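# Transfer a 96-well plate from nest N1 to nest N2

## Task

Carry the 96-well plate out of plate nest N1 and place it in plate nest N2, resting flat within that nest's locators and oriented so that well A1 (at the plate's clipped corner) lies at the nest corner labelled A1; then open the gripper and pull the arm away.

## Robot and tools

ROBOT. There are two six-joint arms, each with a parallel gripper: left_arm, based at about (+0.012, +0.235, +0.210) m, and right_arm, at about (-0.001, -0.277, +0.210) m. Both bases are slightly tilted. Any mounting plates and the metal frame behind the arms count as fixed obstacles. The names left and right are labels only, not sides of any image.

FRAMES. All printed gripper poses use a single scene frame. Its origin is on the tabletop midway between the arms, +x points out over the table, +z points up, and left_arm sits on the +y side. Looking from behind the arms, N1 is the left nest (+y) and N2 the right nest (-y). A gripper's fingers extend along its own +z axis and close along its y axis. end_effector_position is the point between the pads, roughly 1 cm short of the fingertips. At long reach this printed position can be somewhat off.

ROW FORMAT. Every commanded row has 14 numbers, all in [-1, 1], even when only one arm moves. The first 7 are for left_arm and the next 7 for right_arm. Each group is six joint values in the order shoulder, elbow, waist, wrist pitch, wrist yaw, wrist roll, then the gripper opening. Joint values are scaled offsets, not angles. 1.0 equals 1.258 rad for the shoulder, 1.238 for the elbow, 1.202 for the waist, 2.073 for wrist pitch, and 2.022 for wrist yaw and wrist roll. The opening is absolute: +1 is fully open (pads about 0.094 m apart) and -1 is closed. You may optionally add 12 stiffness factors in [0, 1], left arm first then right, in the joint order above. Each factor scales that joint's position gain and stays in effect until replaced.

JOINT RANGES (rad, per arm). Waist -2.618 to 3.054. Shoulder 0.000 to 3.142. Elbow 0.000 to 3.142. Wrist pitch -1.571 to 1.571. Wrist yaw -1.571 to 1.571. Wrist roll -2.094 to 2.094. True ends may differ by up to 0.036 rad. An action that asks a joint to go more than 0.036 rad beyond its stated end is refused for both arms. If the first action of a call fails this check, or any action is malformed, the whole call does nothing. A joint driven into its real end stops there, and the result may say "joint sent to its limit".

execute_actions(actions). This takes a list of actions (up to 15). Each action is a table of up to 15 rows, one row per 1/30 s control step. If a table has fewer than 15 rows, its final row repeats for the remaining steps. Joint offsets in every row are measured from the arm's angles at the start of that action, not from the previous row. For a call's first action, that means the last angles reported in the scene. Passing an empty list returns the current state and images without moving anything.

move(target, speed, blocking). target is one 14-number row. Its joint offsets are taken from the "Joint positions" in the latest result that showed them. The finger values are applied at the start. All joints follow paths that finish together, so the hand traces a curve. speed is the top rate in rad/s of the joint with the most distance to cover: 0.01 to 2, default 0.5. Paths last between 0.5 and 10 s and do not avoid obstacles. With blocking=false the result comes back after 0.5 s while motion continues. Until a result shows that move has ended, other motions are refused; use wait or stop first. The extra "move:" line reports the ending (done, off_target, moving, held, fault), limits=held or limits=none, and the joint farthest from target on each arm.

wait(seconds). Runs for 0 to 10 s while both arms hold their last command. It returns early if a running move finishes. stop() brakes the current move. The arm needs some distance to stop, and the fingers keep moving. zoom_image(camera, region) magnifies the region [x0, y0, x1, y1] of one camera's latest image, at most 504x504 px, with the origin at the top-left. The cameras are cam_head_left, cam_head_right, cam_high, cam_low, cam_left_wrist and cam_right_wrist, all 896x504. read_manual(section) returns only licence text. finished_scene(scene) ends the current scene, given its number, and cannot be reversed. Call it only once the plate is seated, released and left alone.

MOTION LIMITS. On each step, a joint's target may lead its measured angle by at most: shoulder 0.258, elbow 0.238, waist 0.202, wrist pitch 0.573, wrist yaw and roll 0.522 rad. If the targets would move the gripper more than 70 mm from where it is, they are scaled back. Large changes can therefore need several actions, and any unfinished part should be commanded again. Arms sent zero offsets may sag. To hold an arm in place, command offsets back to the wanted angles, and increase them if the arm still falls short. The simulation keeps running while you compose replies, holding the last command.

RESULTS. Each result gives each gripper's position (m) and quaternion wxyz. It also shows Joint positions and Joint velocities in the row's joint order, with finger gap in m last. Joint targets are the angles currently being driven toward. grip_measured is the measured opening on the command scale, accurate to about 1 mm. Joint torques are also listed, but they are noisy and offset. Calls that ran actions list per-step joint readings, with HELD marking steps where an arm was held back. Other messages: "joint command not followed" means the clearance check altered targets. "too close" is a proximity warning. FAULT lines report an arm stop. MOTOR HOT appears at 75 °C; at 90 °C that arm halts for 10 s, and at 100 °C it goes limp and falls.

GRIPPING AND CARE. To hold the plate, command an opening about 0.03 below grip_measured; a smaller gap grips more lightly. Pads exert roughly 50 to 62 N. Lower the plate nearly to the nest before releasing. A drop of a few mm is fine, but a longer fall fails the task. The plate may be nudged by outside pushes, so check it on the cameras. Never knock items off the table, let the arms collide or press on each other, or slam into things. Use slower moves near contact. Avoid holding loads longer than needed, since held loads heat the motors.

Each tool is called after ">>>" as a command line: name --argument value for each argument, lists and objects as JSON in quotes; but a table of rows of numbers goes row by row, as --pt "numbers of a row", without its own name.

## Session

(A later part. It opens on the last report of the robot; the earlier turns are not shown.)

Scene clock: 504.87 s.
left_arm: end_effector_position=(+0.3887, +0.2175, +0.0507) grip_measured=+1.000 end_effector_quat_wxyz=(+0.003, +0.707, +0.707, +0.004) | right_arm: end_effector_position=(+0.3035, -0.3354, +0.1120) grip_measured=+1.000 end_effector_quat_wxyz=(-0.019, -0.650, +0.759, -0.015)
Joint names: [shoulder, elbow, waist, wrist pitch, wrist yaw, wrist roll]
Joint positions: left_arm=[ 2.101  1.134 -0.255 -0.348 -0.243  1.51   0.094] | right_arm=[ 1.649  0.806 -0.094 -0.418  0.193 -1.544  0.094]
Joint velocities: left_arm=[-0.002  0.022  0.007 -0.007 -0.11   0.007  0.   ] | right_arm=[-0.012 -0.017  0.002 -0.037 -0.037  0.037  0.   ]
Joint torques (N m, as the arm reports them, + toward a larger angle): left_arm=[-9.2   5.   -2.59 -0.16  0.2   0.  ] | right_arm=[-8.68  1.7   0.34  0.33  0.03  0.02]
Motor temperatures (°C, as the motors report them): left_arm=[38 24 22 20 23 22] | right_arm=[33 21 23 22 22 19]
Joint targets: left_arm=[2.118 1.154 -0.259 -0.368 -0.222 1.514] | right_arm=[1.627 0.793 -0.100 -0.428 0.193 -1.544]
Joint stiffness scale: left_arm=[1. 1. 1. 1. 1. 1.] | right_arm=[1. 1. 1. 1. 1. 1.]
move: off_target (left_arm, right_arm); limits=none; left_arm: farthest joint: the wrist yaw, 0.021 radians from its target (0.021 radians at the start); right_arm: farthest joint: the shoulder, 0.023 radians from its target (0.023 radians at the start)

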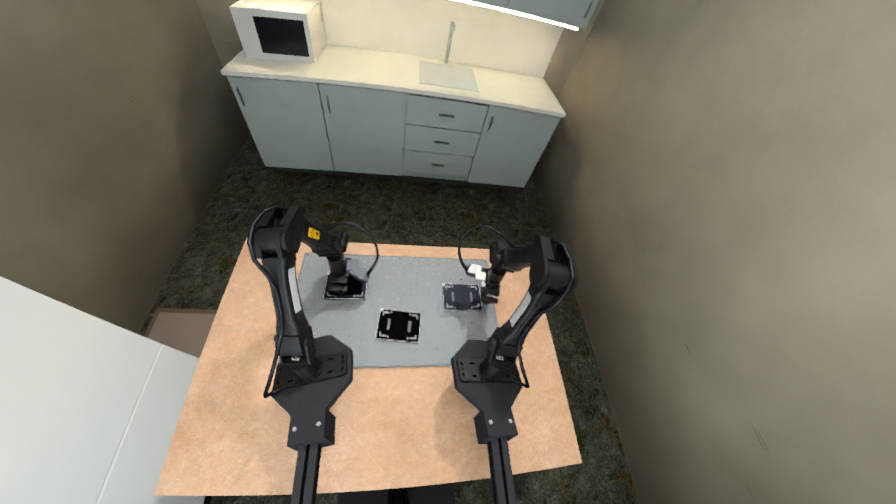

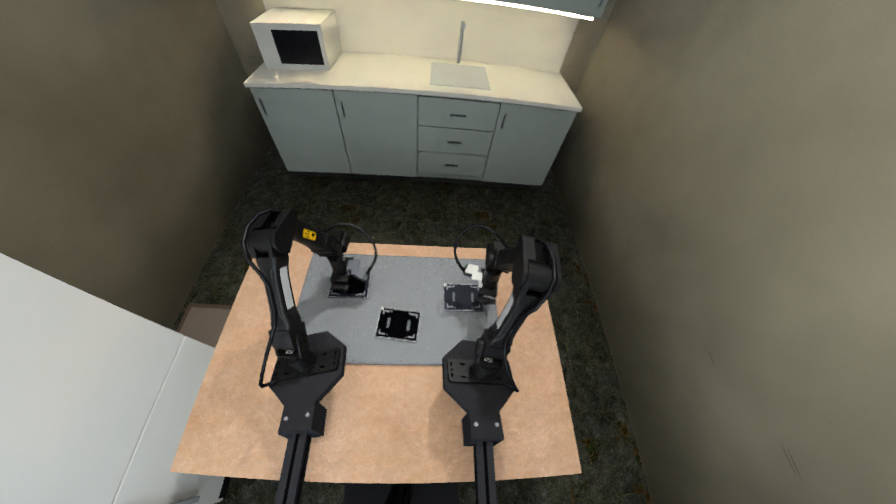

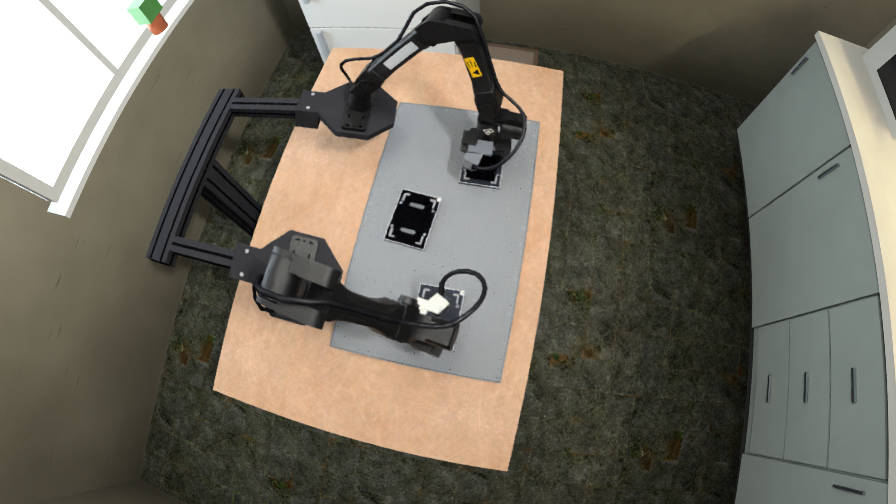

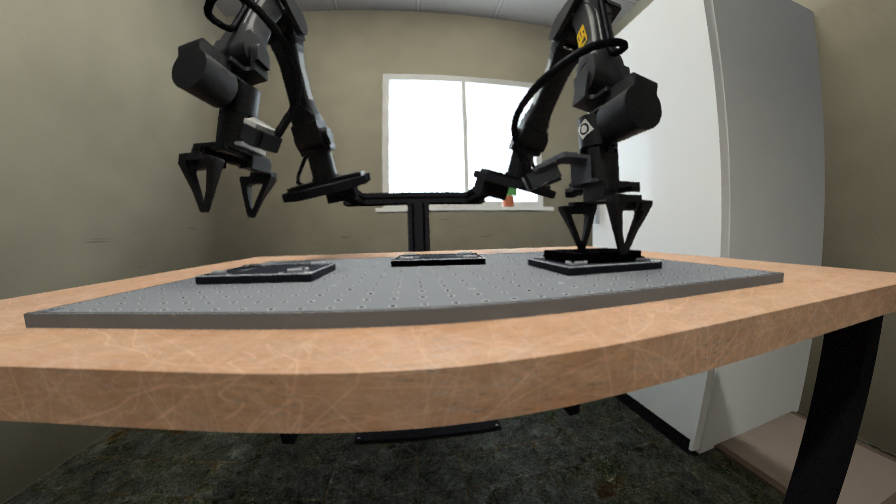

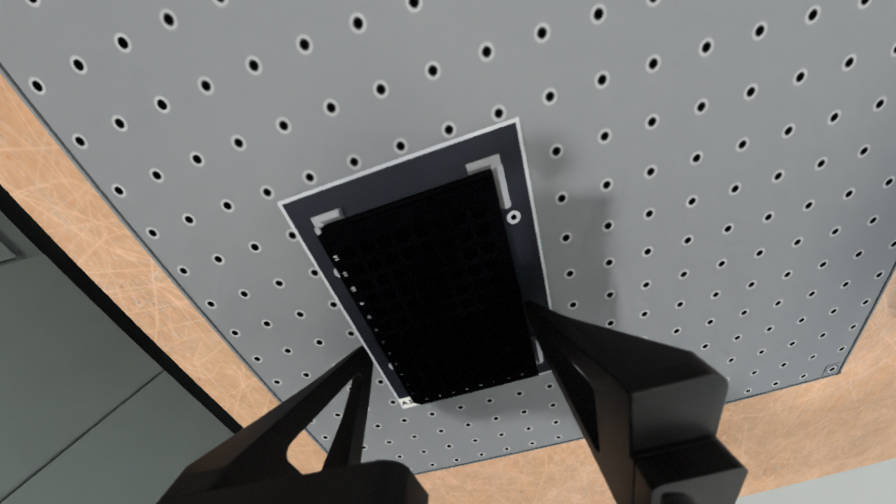

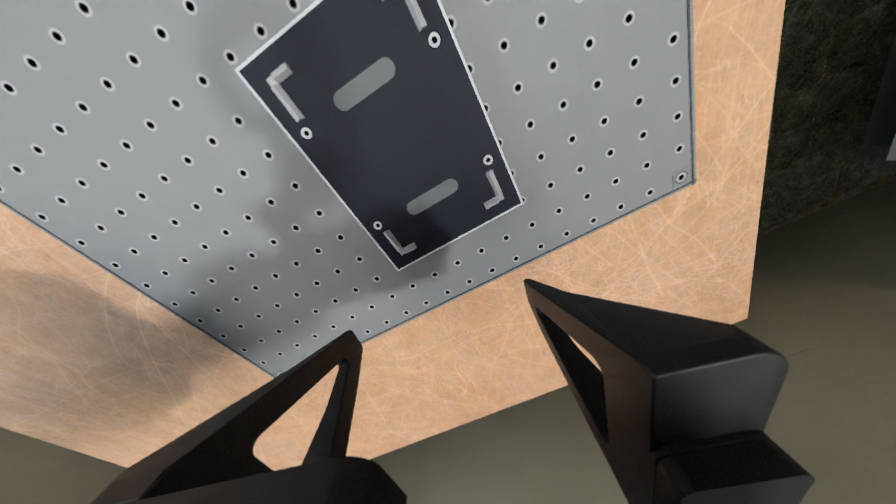

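>>> move --target '[0.045,0.004,0.0116,0.0246,0.005,0.006,1, -0.018,-0.008,-0.003,-0.003,0,0,1]' --speed 0.08

Scene clock: 523.33 s.
left_arm: end_effector_position=(+0.3885, +0.2168, +0.0391) grip_measured=+1.000 end_effector_quat_wxyz=(+0.003, +0.707, +0.707, +0.005) | right_arm: end_effector_position=(+0.3035, -0.3354, +0.1120) grip_measured=+1.000 end_effector_quat_wxyz=(-0.019, -0.650, +0.759, -0.015)
Joint names: [shoulder, elbow, waist, wrist pitch, wrist yaw, wrist roll]
Joint positions: left_arm=[ 2.136  1.134 -0.25  -0.309 -0.243  1.517  0.094] | right_arm=[ 1.649  0.806 -0.094 -0.418  0.193 -1.544  0.094]
Joint velocities: left_arm=[-0.002 -0.002 -0.012 -0.037 -0.154  0.007  0.   ] | right_arm=[-0.027  0.002  0.007 -0.037 -0.095 -0.022  0.   ]
Joint torques (N m, as the arm reports them, + toward a larger angle): left_arm=[-8.92  3.62 -1.59  0.13  0.08  0.01] | right_arm=[-8.69  1.95  0.47  0.39  0.02  0.02]
Motor temperatures (°C, as the motors report them): left_arm=[38 24 21 20 23 22] | right_arm=[34 21 23 22 22 19]
Joint targets: left_arm=[2.158 1.139 -0.241 -0.297 -0.233 1.523] | right_arm=[1.627 0.796 -0.097 -0.424 0.193 -1.544]
Joint stiffness scale: left_arm=[1. 1. 1. 1. 1. 1.] | right_arm=[1. 1. 1. 1. 1. 1.]
move: off_target (left_arm, right_arm); limits=none; left_arm: farthest joint: the shoulder, 0.021 radians from its target (0.056 radians at the start); right_arm: farthest joint: the shoulder, 0.023 radians from its target (0.023 radians at the start)

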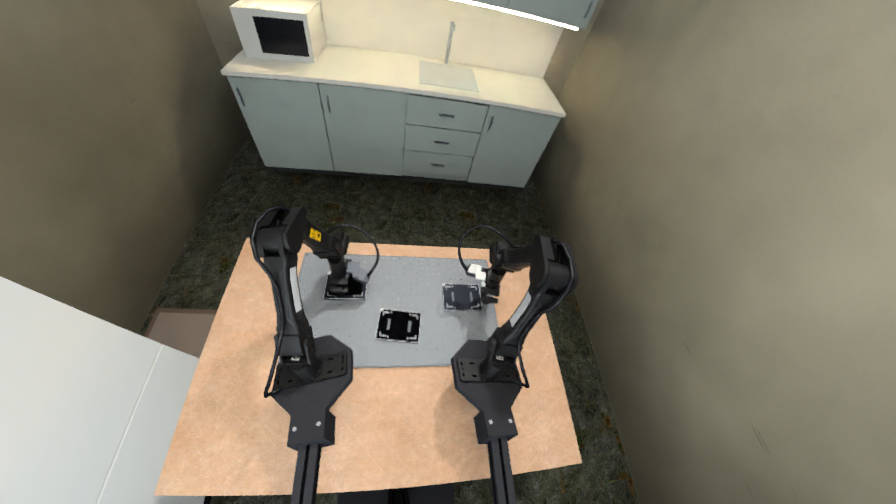

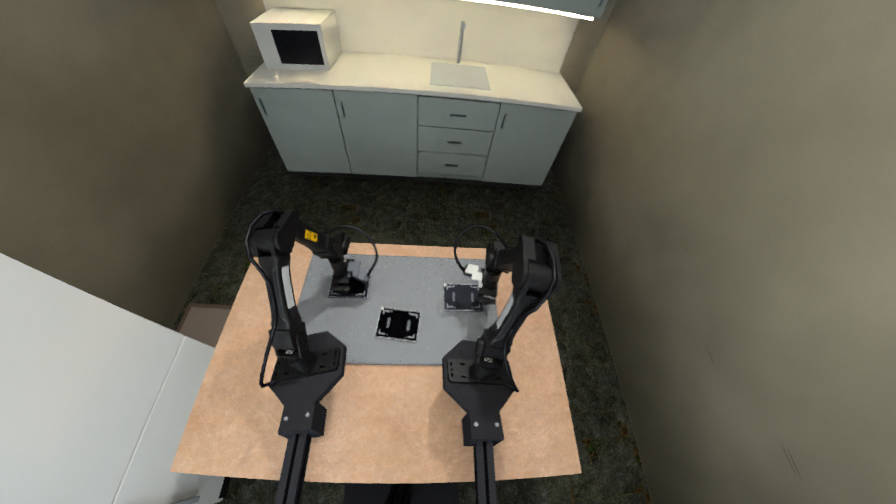

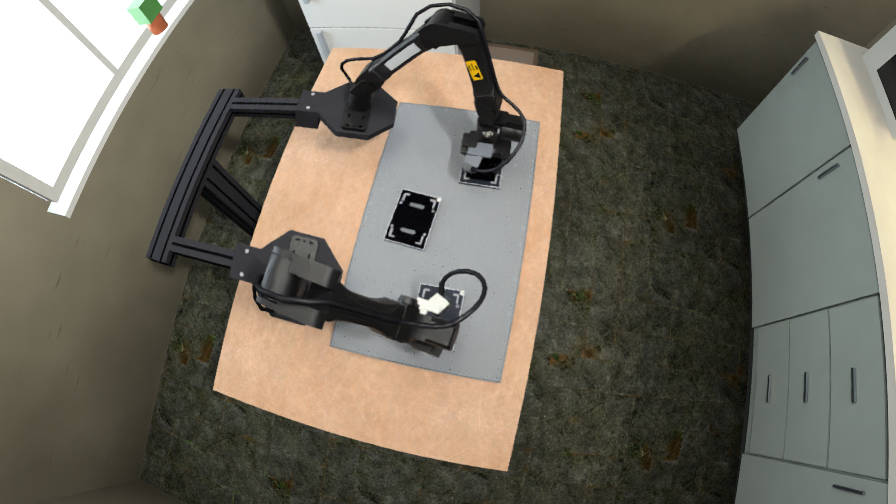

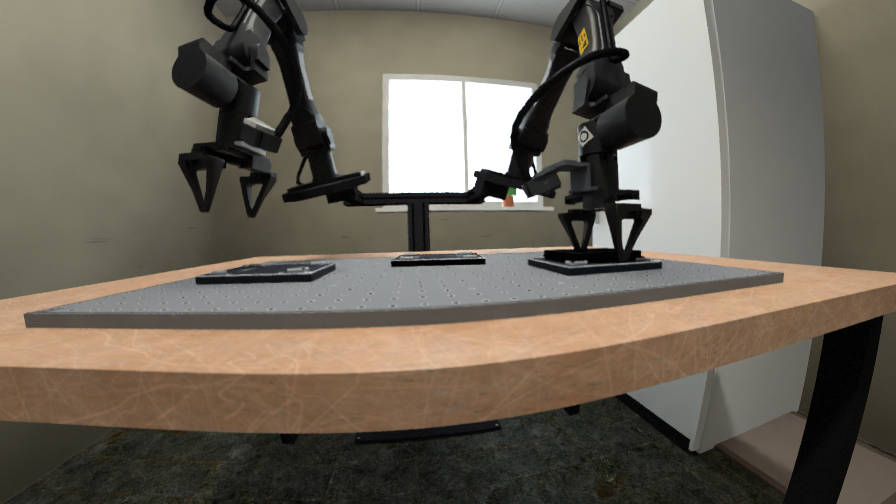

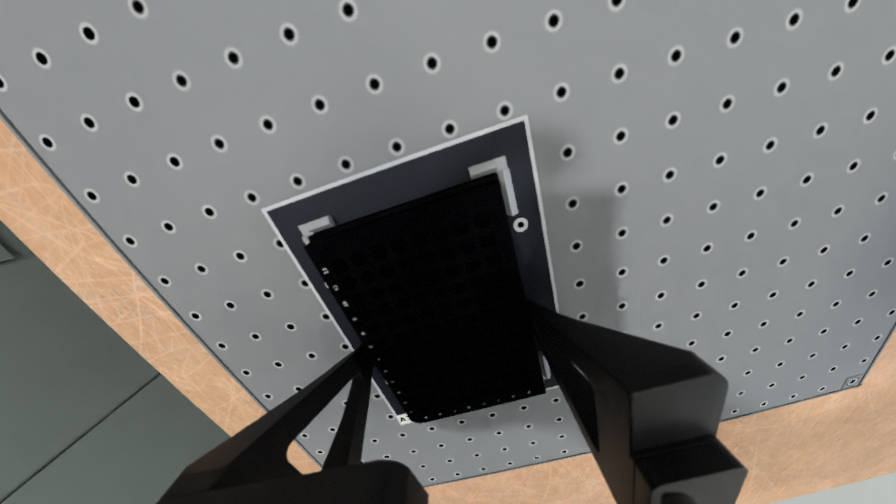

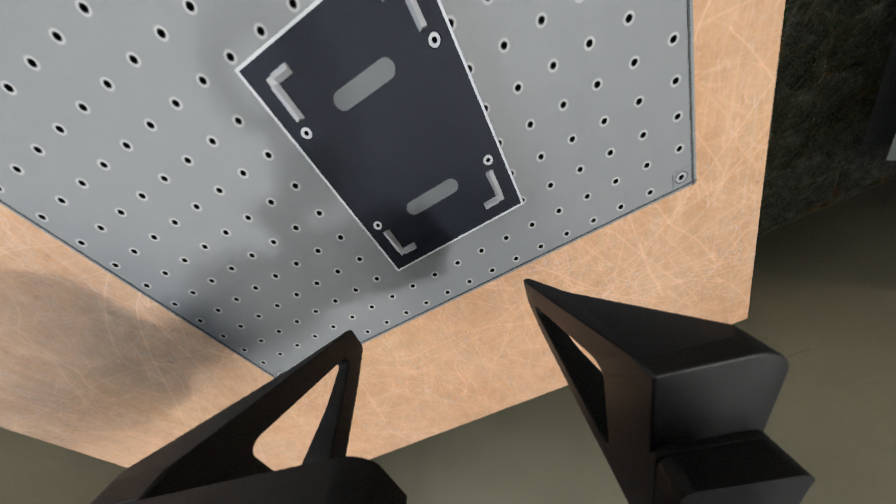

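>>> execute_actions --actions '[]'

Scene clock: 552.90 s.
left_arm: end_effector_position=(+0.3885, +0.2168, +0.0391) grip_measured=+1.000 end_effector_quat_wxyz=(+0.003, +0.707, +0.707, +0.005) | right_arm: end_effector_position=(+0.3035, -0.3354, +0.1120) grip_measured=+1.000 end_effector_quat_wxyz=(-0.019, -0.650, +0.759, -0.015)
Joint names: [shoulder, elbow, waist, wrist pitch, wrist yaw, wrist roll]
Joint positions: left_arm=[ 2.136  1.134 -0.25  -0.309 -0.243  1.517  0.094] | right_arm=[ 1.649  0.806 -0.094 -0.418  0.193 -1.544  0.094]
Joint velocities: left_arm=[ 0.012 -0.017 -0.007 -0.081 -0.081 -0.022  0.   ] | right_arm=[ 0.007 -0.002  0.007  0.022 -0.022 -0.037  0.   ]
Joint torques (N m, as the arm reports them, + toward a larger angle): left_arm=[-8.91  3.62 -1.6   0.13  0.08  0.01] | right_arm=[-8.65  1.95  0.48  0.39  0.03  0.02]
Motor temperatures (°C, as the motors report them): left_arm=[38 24 21 21 23 22] | right_arm=[34 21 23 22 22 19]
Joint targets: left_arm=[2.158 1.139 -0.241 -0.297 -0.233 1.523] | right_arm=[1.627 0.796 -0.097 -0.424 0.193 -1.544]
Joint stiffness scale: left_arm=[1. 1. 1. 1. 1. 1.] | right_arm=[1. 1. 1. 1. 1. 1.]

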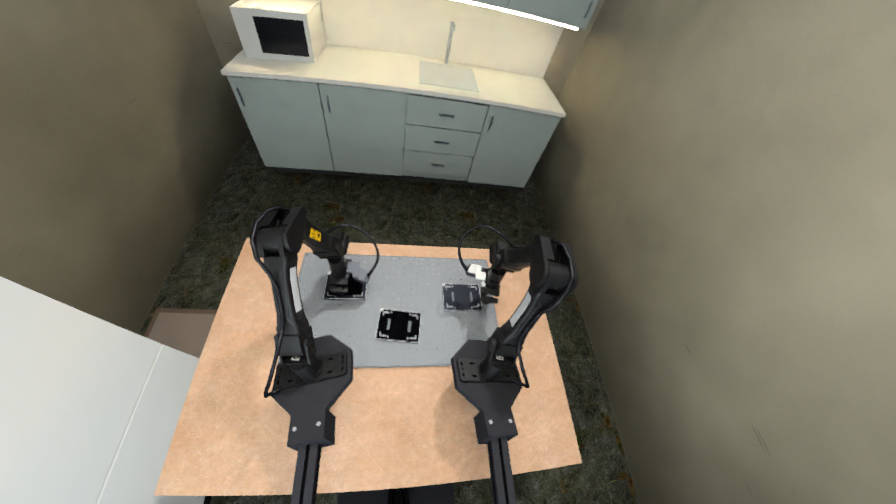

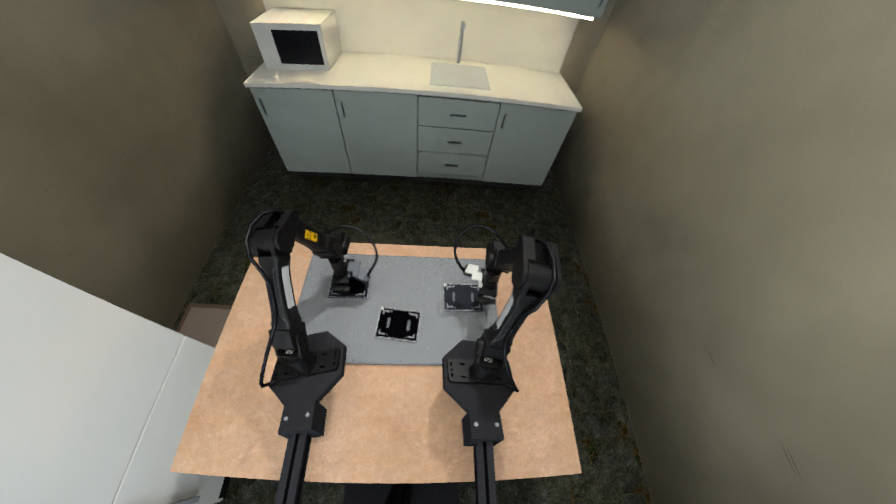

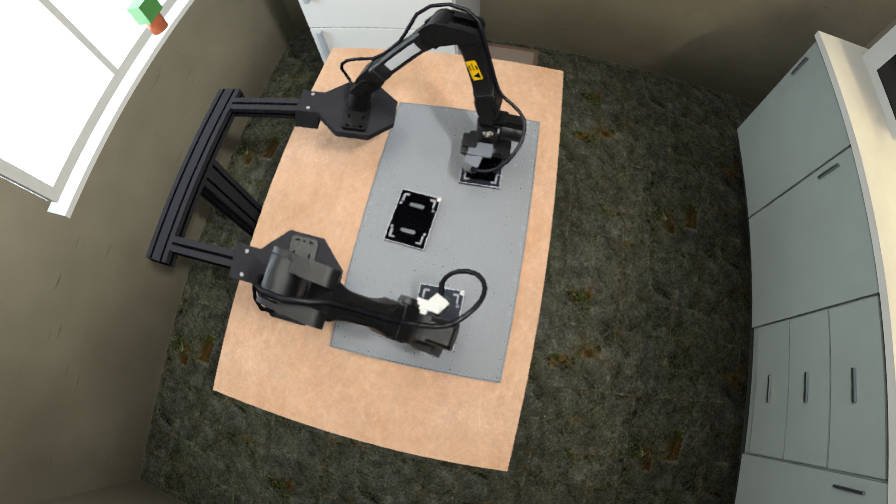

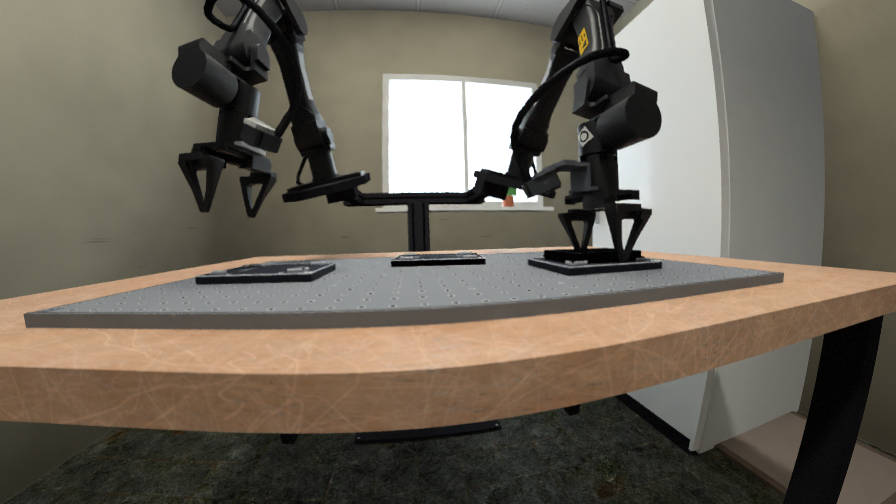

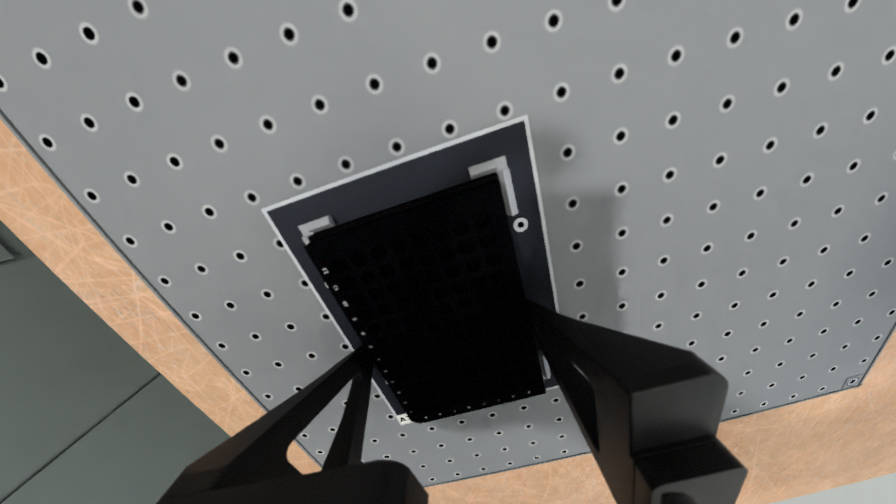

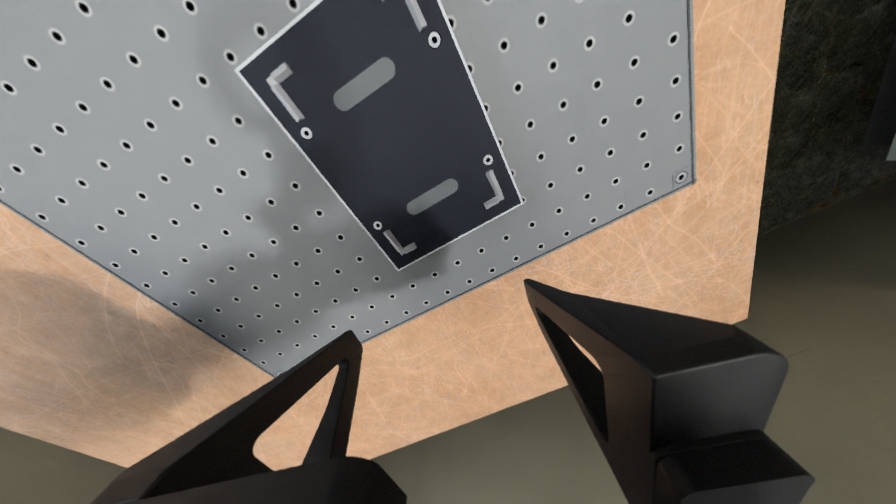

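>>> zoom_image --camera "cam_low" --region '[500, 190, 700, 300]'

Region (500, 190, 700, 300) of cam_low's 896x504 image, scaled by 2.520, with more detail than that image has; it fills the top 277 rows of this view, and the rest is white.

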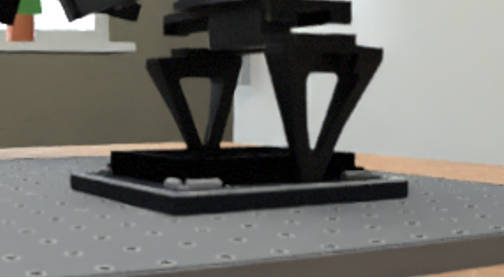

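>>> execute_actions --actions '[[[0.012,0.004,0.007,0.005,0.005,0.003,0.9,0,0,0,0,0,0,1],[0.012,0.004,0.007,0.005,0.005,0.003,0.86,0,0,0,0,0,0,1],[0.012,0.004,0.007,0.005,0.005,0.003,0.83,0,0,0,0,0,0,1],[0.012,0.004,0.007,0.005,0.005,0.003,0.80,0,0,0,0,0,0,1]],[[0,0,0,0,0,0,0.785,0,0,0,0,0,0,1]]]'

Scene clock: 562.93 s.
left_arm: end_effector_position=(+0.3842, +0.2169, +0.0391) grip_measured=+0.801 end_effector_quat_wxyz=(-0.003, +0.708, +0.706, -0.001) | right_arm: end_effector_position=(+0.3035, -0.3354, +0.1120) grip_measured=+1.000 end_effector_quat_wxyz=(-0.019, -0.650, +0.759, -0.015)
Joint names: [shoulder, elbow, waist, wrist pitch, wrist yaw, wrist roll]
Joint positions: left_arm=[ 2.136  1.134 -0.25  -0.326 -0.242  1.516  0.085] | right_arm=[ 1.649  0.806 -0.094 -0.418  0.193 -1.544  0.094]
Joint velocities: left_arm=[-0.002 -0.007 -0.002 -0.066 -0.037 -0.022 -0.001] | right_arm=[ 0.027 -0.007  0.012  0.007  0.007 -0.037  0.   ]
Joint torques (N m, as the arm reports them, + toward a larger angle): left_arm=[-10.6    3.2   -2.32   0.    -0.02  -0.03] | right_arm=[-6.96  2.63  0.75  0.46  0.04  0.02]
Motor temperatures (°C, as the motors report them): left_arm=[38 24 21 21 23 22] | right_arm=[34 21 23 22 22 19]
Joint targets: left_arm=[2.136 1.134 -0.250 -0.325 -0.242 1.517] | right_arm=[1.649 0.806 -0.094 -0.418 0.193 -1.544]
Joint stiffness scale: left_arm=[1. 1. 1. 1. 1. 1.] | right_arm=[1. 1. 1. 1. 1. 1.]
Step readings (joint positions; steps 1 to 15: 1st action; 16 to 30: 2nd action):
0: left_arm=[2.136 1.134 -0.250 -0.309 -0.243 1.517] | right_arm=[1.649 0.806 -0.094 -0.418 0.193 -1.544]
1: left_arm=[2.136 1.134 -0.250 -0.312 -0.243 1.517] | right_arm=[1.649 0.806 -0.094 -0.418 0.193 -1.544]
2: left_arm=[2.136 1.134 -0.250 -0.319 -0.243 1.517] | right_arm=[1.649 0.806 -0.094 -0.418 0.193 -1.544]
4: left_arm=[2.136 1.134 -0.250 -0.325 -0.242 1.517] | right_arm=[1.649 0.806 -0.094 -0.418 0.193 -1.544]
8: left_arm=[2.136 1.134 -0.250 -0.325 -0.242 1.517] | right_arm=[1.649 0.806 -0.094 -0.418 0.193 -1.544]
15: left_arm=[2.136 1.134 -0.250 -0.325 -0.242 1.517] | right_arm=[1.649 0.806 -0.094 -0.418 0.193 -1.544]
16: left_arm=[2.136 1.134 -0.250 -0.326 -0.242 1.516] | right_arm=[1.649 0.806 -0.094 -0.418 0.193 -1.544]
17: left_arm=[2.136 1.134 -0.250 -0.326 -0.242 1.516] | right_arm=[1.649 0.806 -0.094 -0.418 0.193 -1.544]
19: left_arm=[2.136 1.134 -0.250 -0.326 -0.242 1.516] | right_arm=[1.649 0.806 -0.094 -0.418 0.193 -1.544]
23: left_arm=[2.136 1.134 -0.250 -0.326 -0.242 1.516] | right_arm=[1.649 0.806 -0.094 -0.418 0.193 -1.544]
30: Joint positions above

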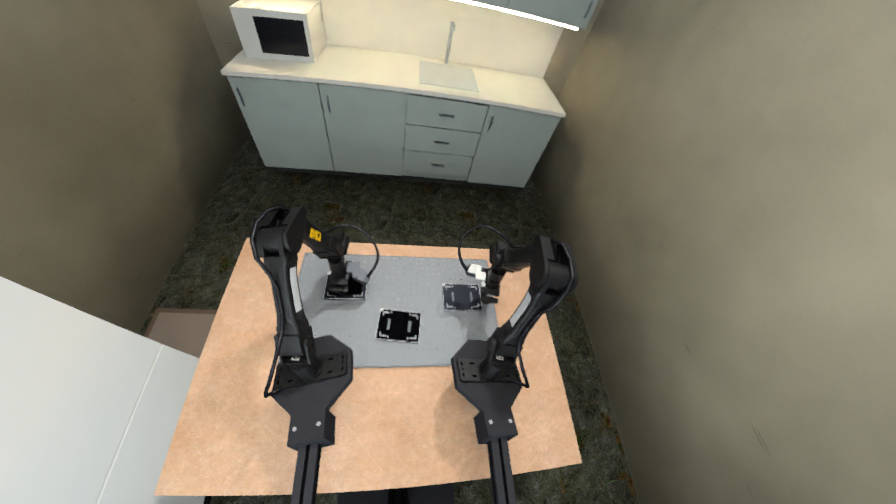

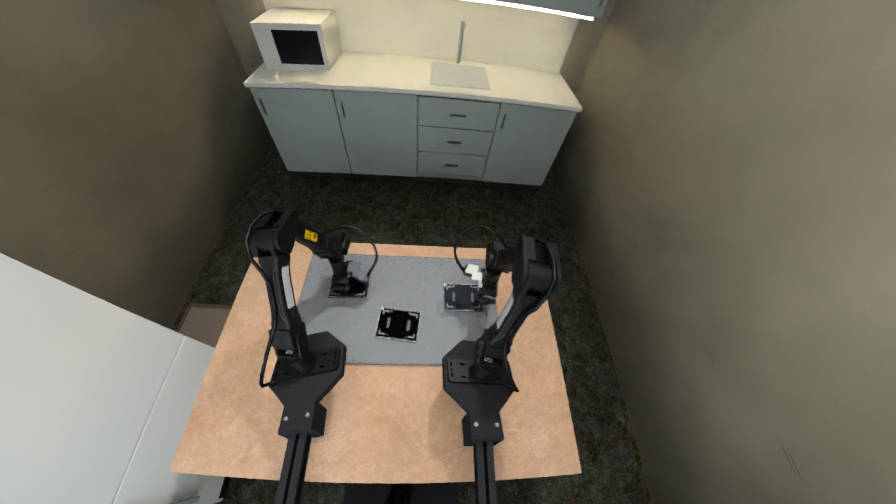

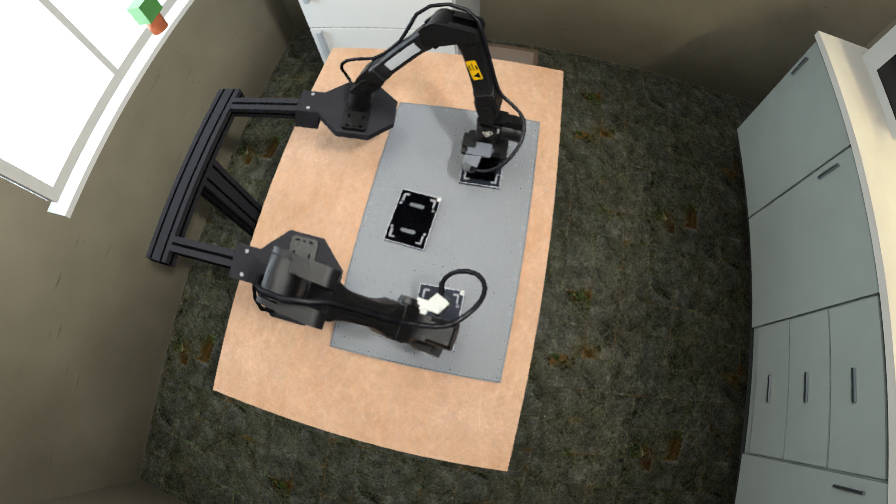

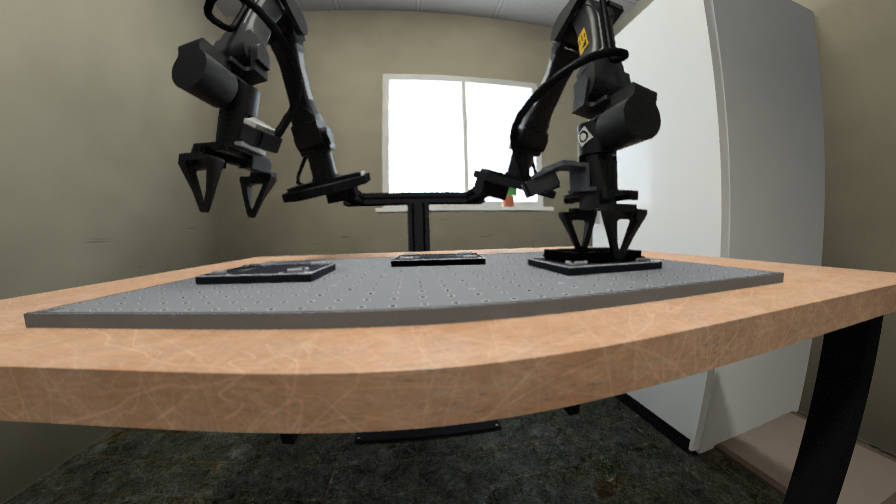

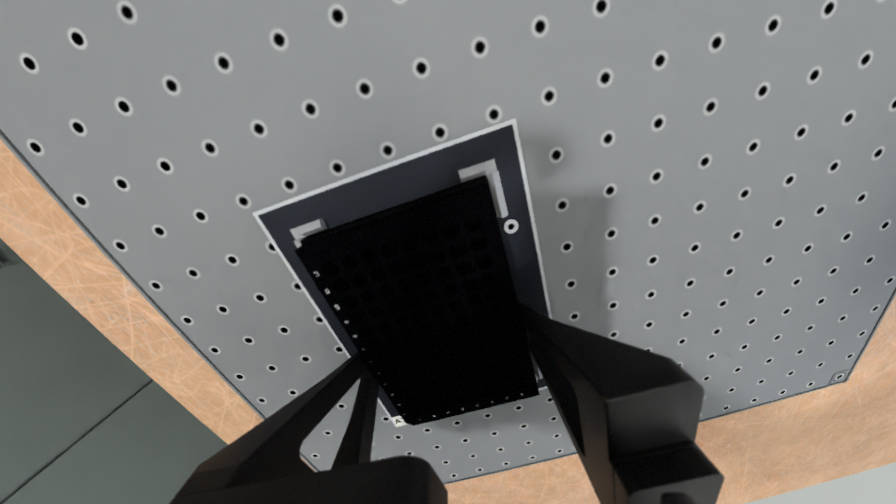

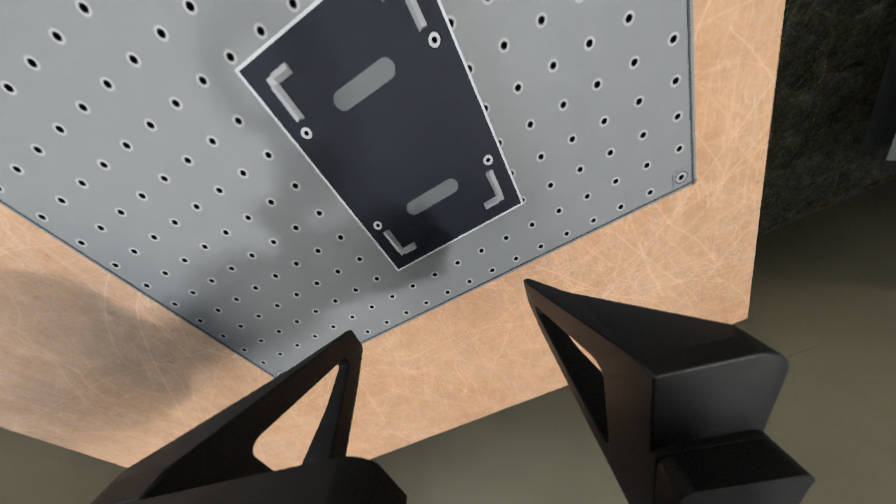

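>>> execute_actions --actions '[[[0,0,0,0,0,0,0.775,0,0,0,0,0,0,1],[0,0,0,0,0,0,0.77,0,0,0,0,0,0,1]],[[-0.018,-0.008,-0.010,-0.009,0,-0.002,0.77,0,0,0,0,0,0,1],[-0.020,-0.008,-0.011,-0.010,0,-0.002,0.77,0,0,0,0,0,0,1],[-0.022,-0.009,-0.011,-0.011,0,-0.003,0.77,0,0,0,0,0,0,1],[-0.024,-0.009,-0.012,-0.013,0,-0.003,0.77,0,0,0,0,0,0,1],[-0.026,-0.009,-0.012,-0.014,0,-0.003,0.77,0,0,0,0,0,0,1],[-0.028,-0.009,-0.013,-0.015,0,-0.004,0.77,0,0,0,0,0,0,1],[-0.030,-0.010,-0.013,-0.016,0,-0.004,0.77,0,0,0,0,0,0,1],[-0.032,-0.010,-0.014,-0.017,0,-0.004,0.77,0,0,0,0,0,0,1],[-0.034,-0.010,-0.014,-0.018,0,-0.004,0.77,0,0,0,0,0,0,1],[-0.036,-0.010,-0.015,-0.020,0,-0.005,0.77,0,0,0,0,0,0,1],[-0.038,-0.011,-0.015,-0.021,0,-0.005,0.77,0,0,0,0,0,0,1],[-0.040,-0.011,-0.016,-0.022,0,-0.005,0.77,0,0,0,0,0,0,1],[-0.042,-0.011,-0.016,-0.023,0,-0.005,0.77,0,0,0,0,0,0,1],[-0.044,-0.011,-0.017,-0.024,0,-0.006,0.77,0,0,0,0,0,0,1],[-0.046,-0.012,-0.017,-0.025,0,-0.006,0.77,0,0,0,0,0,0,1]]]'

Scene clock: 638.53 s.
left_arm: end_effector_position=(+0.3862, +0.2189, +0.0477) grip_measured=+0.789 end_effector_quat_wxyz=(-0.001, +0.707, +0.708, +0.000) | right_arm: end_effector_position=(+0.3035, -0.3354, +0.1120) grip_measured=+1.000 end_effector_quat_wxyz=(-0.019, -0.650, +0.759, -0.015)
Joint names: [shoulder, elbow, waist, wrist pitch, wrist yaw, wrist roll]
Joint positions: left_arm=[ 2.109  1.134 -0.25  -0.349 -0.242  1.512  0.084] | right_arm=[ 1.649  0.806 -0.094 -0.418  0.193 -1.544  0.094]
Joint velocities: left_arm=[-0.066 -0.012  0.012 -0.066 -0.081 -0.037  0.   ] | right_arm=[-0.007 -0.002 -0.007  0.051 -0.022 -0.022  0.   ]
Joint torques (N m, as the arm reports them, + toward a larger angle): left_arm=[-12.7    2.11  -4.04  -0.21  -0.03  -0.09] | right_arm=[-6.95  2.59  0.74  0.46  0.04  0.03]
Motor temperatures (°C, as the motors report them): left_arm=[40 24 21 20 22 22] | right_arm=[32 21 23 22 22 19]
Joint targets: left_arm=[2.079 1.119 -0.271 -0.378 -0.242 1.504] | right_arm=[1.649 0.806 -0.094 -0.418 0.193 -1.544]
Joint stiffness scale: left_arm=[1. 1. 1. 1. 1. 1.] | right_arm=[1. 1. 1. 1. 1. 1.]
Step readings (joint positions; steps 1 to 15: 1st action; 16 to 30: 2nd action):
0: left_arm=[2.136 1.134 -0.250 -0.326 -0.242 1.516] | right_arm=[1.649 0.806 -0.094 -0.418 0.193 -1.544]
1: left_arm=[2.136 1.134 -0.250 -0.326 -0.242 1.516] | right_arm=[1.649 0.806 -0.094 -0.418 0.193 -1.544]
2: left_arm=[2.136 1.134 -0.250 -0.326 -0.242 1.516] | right_arm=[1.649 0.806 -0.094 -0.418 0.193 -1.544]
4: left_arm=[2.136 1.134 -0.250 -0.326 -0.242 1.516] | right_arm=[1.649 0.806 -0.094 -0.418 0.193 -1.544]
8: left_arm=[2.136 1.134 -0.250 -0.326 -0.242 1.516] | right_arm=[1.649 0.806 -0.094 -0.418 0.193 -1.544]
15: left_arm=[2.136 1.134 -0.250 -0.326 -0.242 1.516] | right_arm=[1.649 0.806 -0.094 -0.418 0.193 -1.544]
16: left_arm=[2.135 1.134 -0.250 -0.327 -0.242 1.516] | right_arm=[1.649 0.806 -0.094 -0.418 0.193 -1.544]
17: left_arm=[2.135 1.134 -0.250 -0.327 -0.242 1.516] | right_arm=[1.649 0.806 -0.094 -0.418 0.193 -1.544]
19: left_arm=[2.134 1.134 -0.250 -0.328 -0.242 1.516] | right_arm=[1.649 0.806 -0.094 -0.418 0.193 -1.544]
23: left_arm=[2.131 1.134 -0.250 -0.334 -0.242 1.515] | right_arm=[1.649 0.806 -0.094 -0.418 0.193 -1.544]
30: Joint positions above

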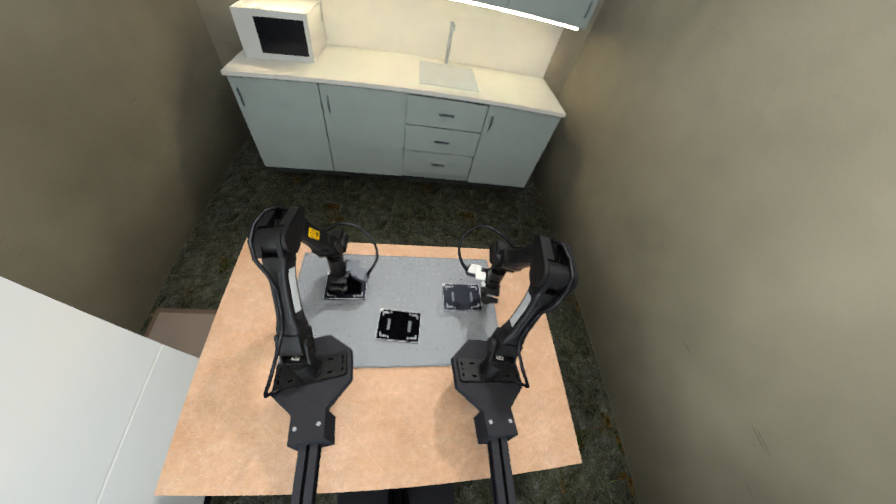

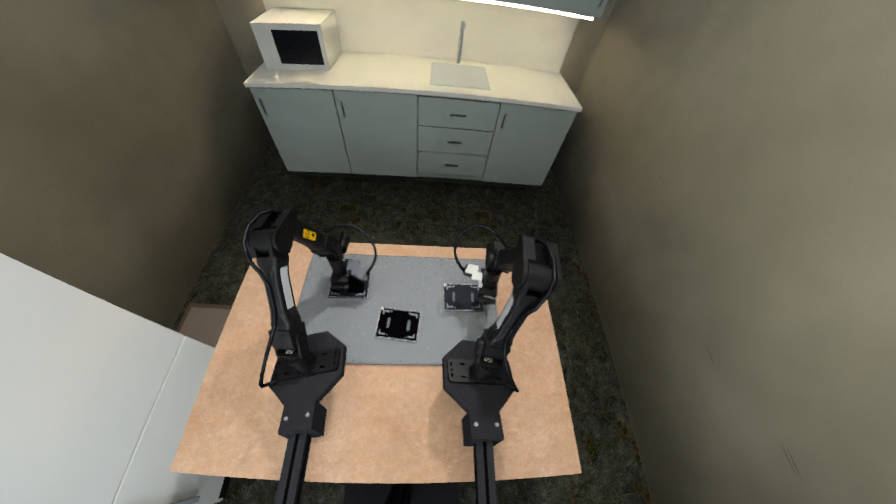

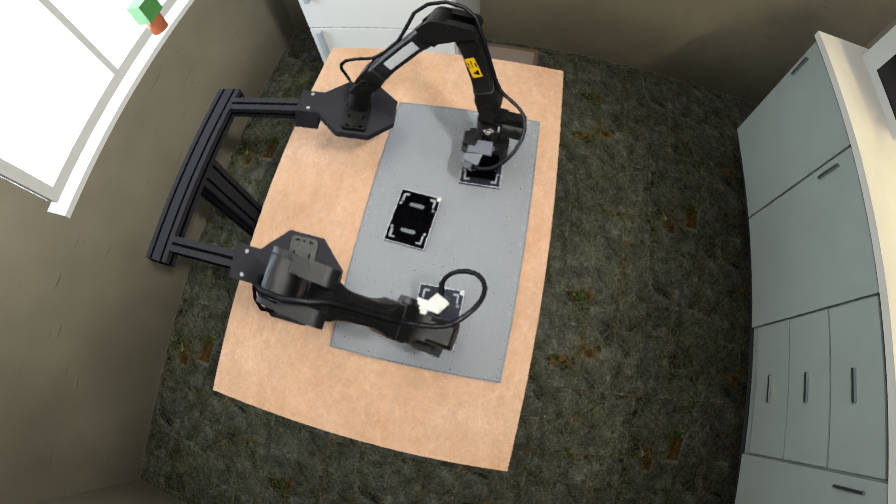

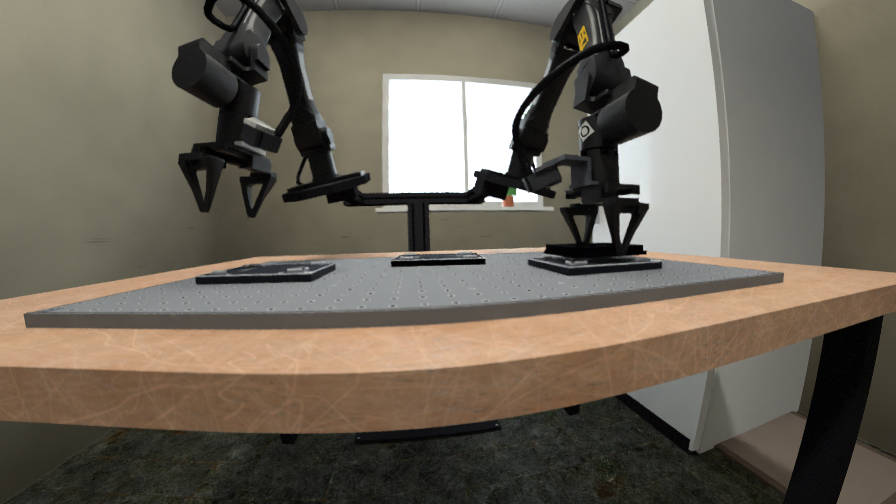

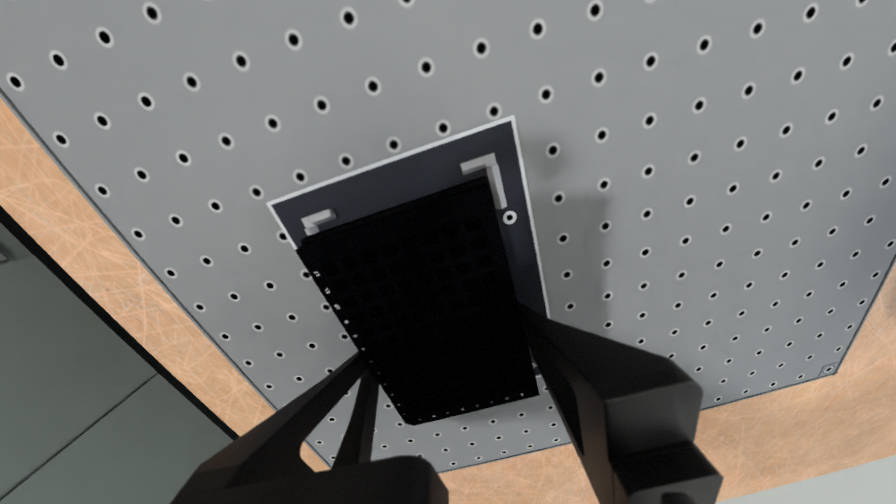

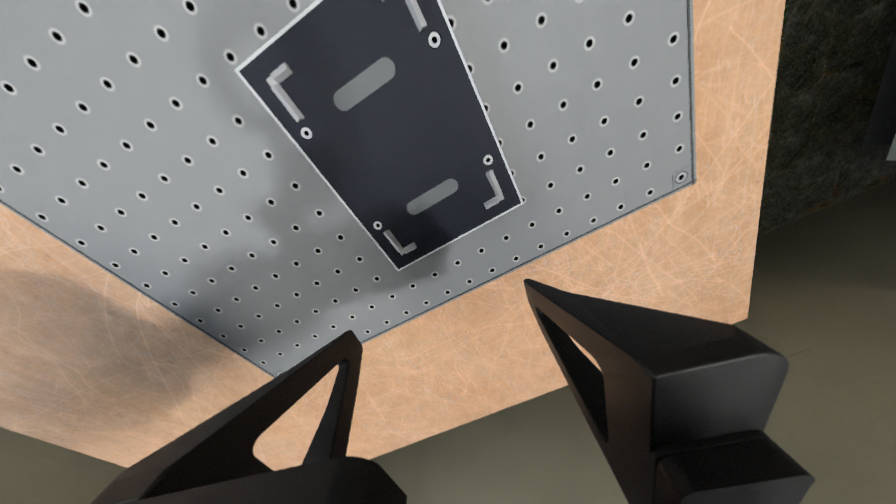

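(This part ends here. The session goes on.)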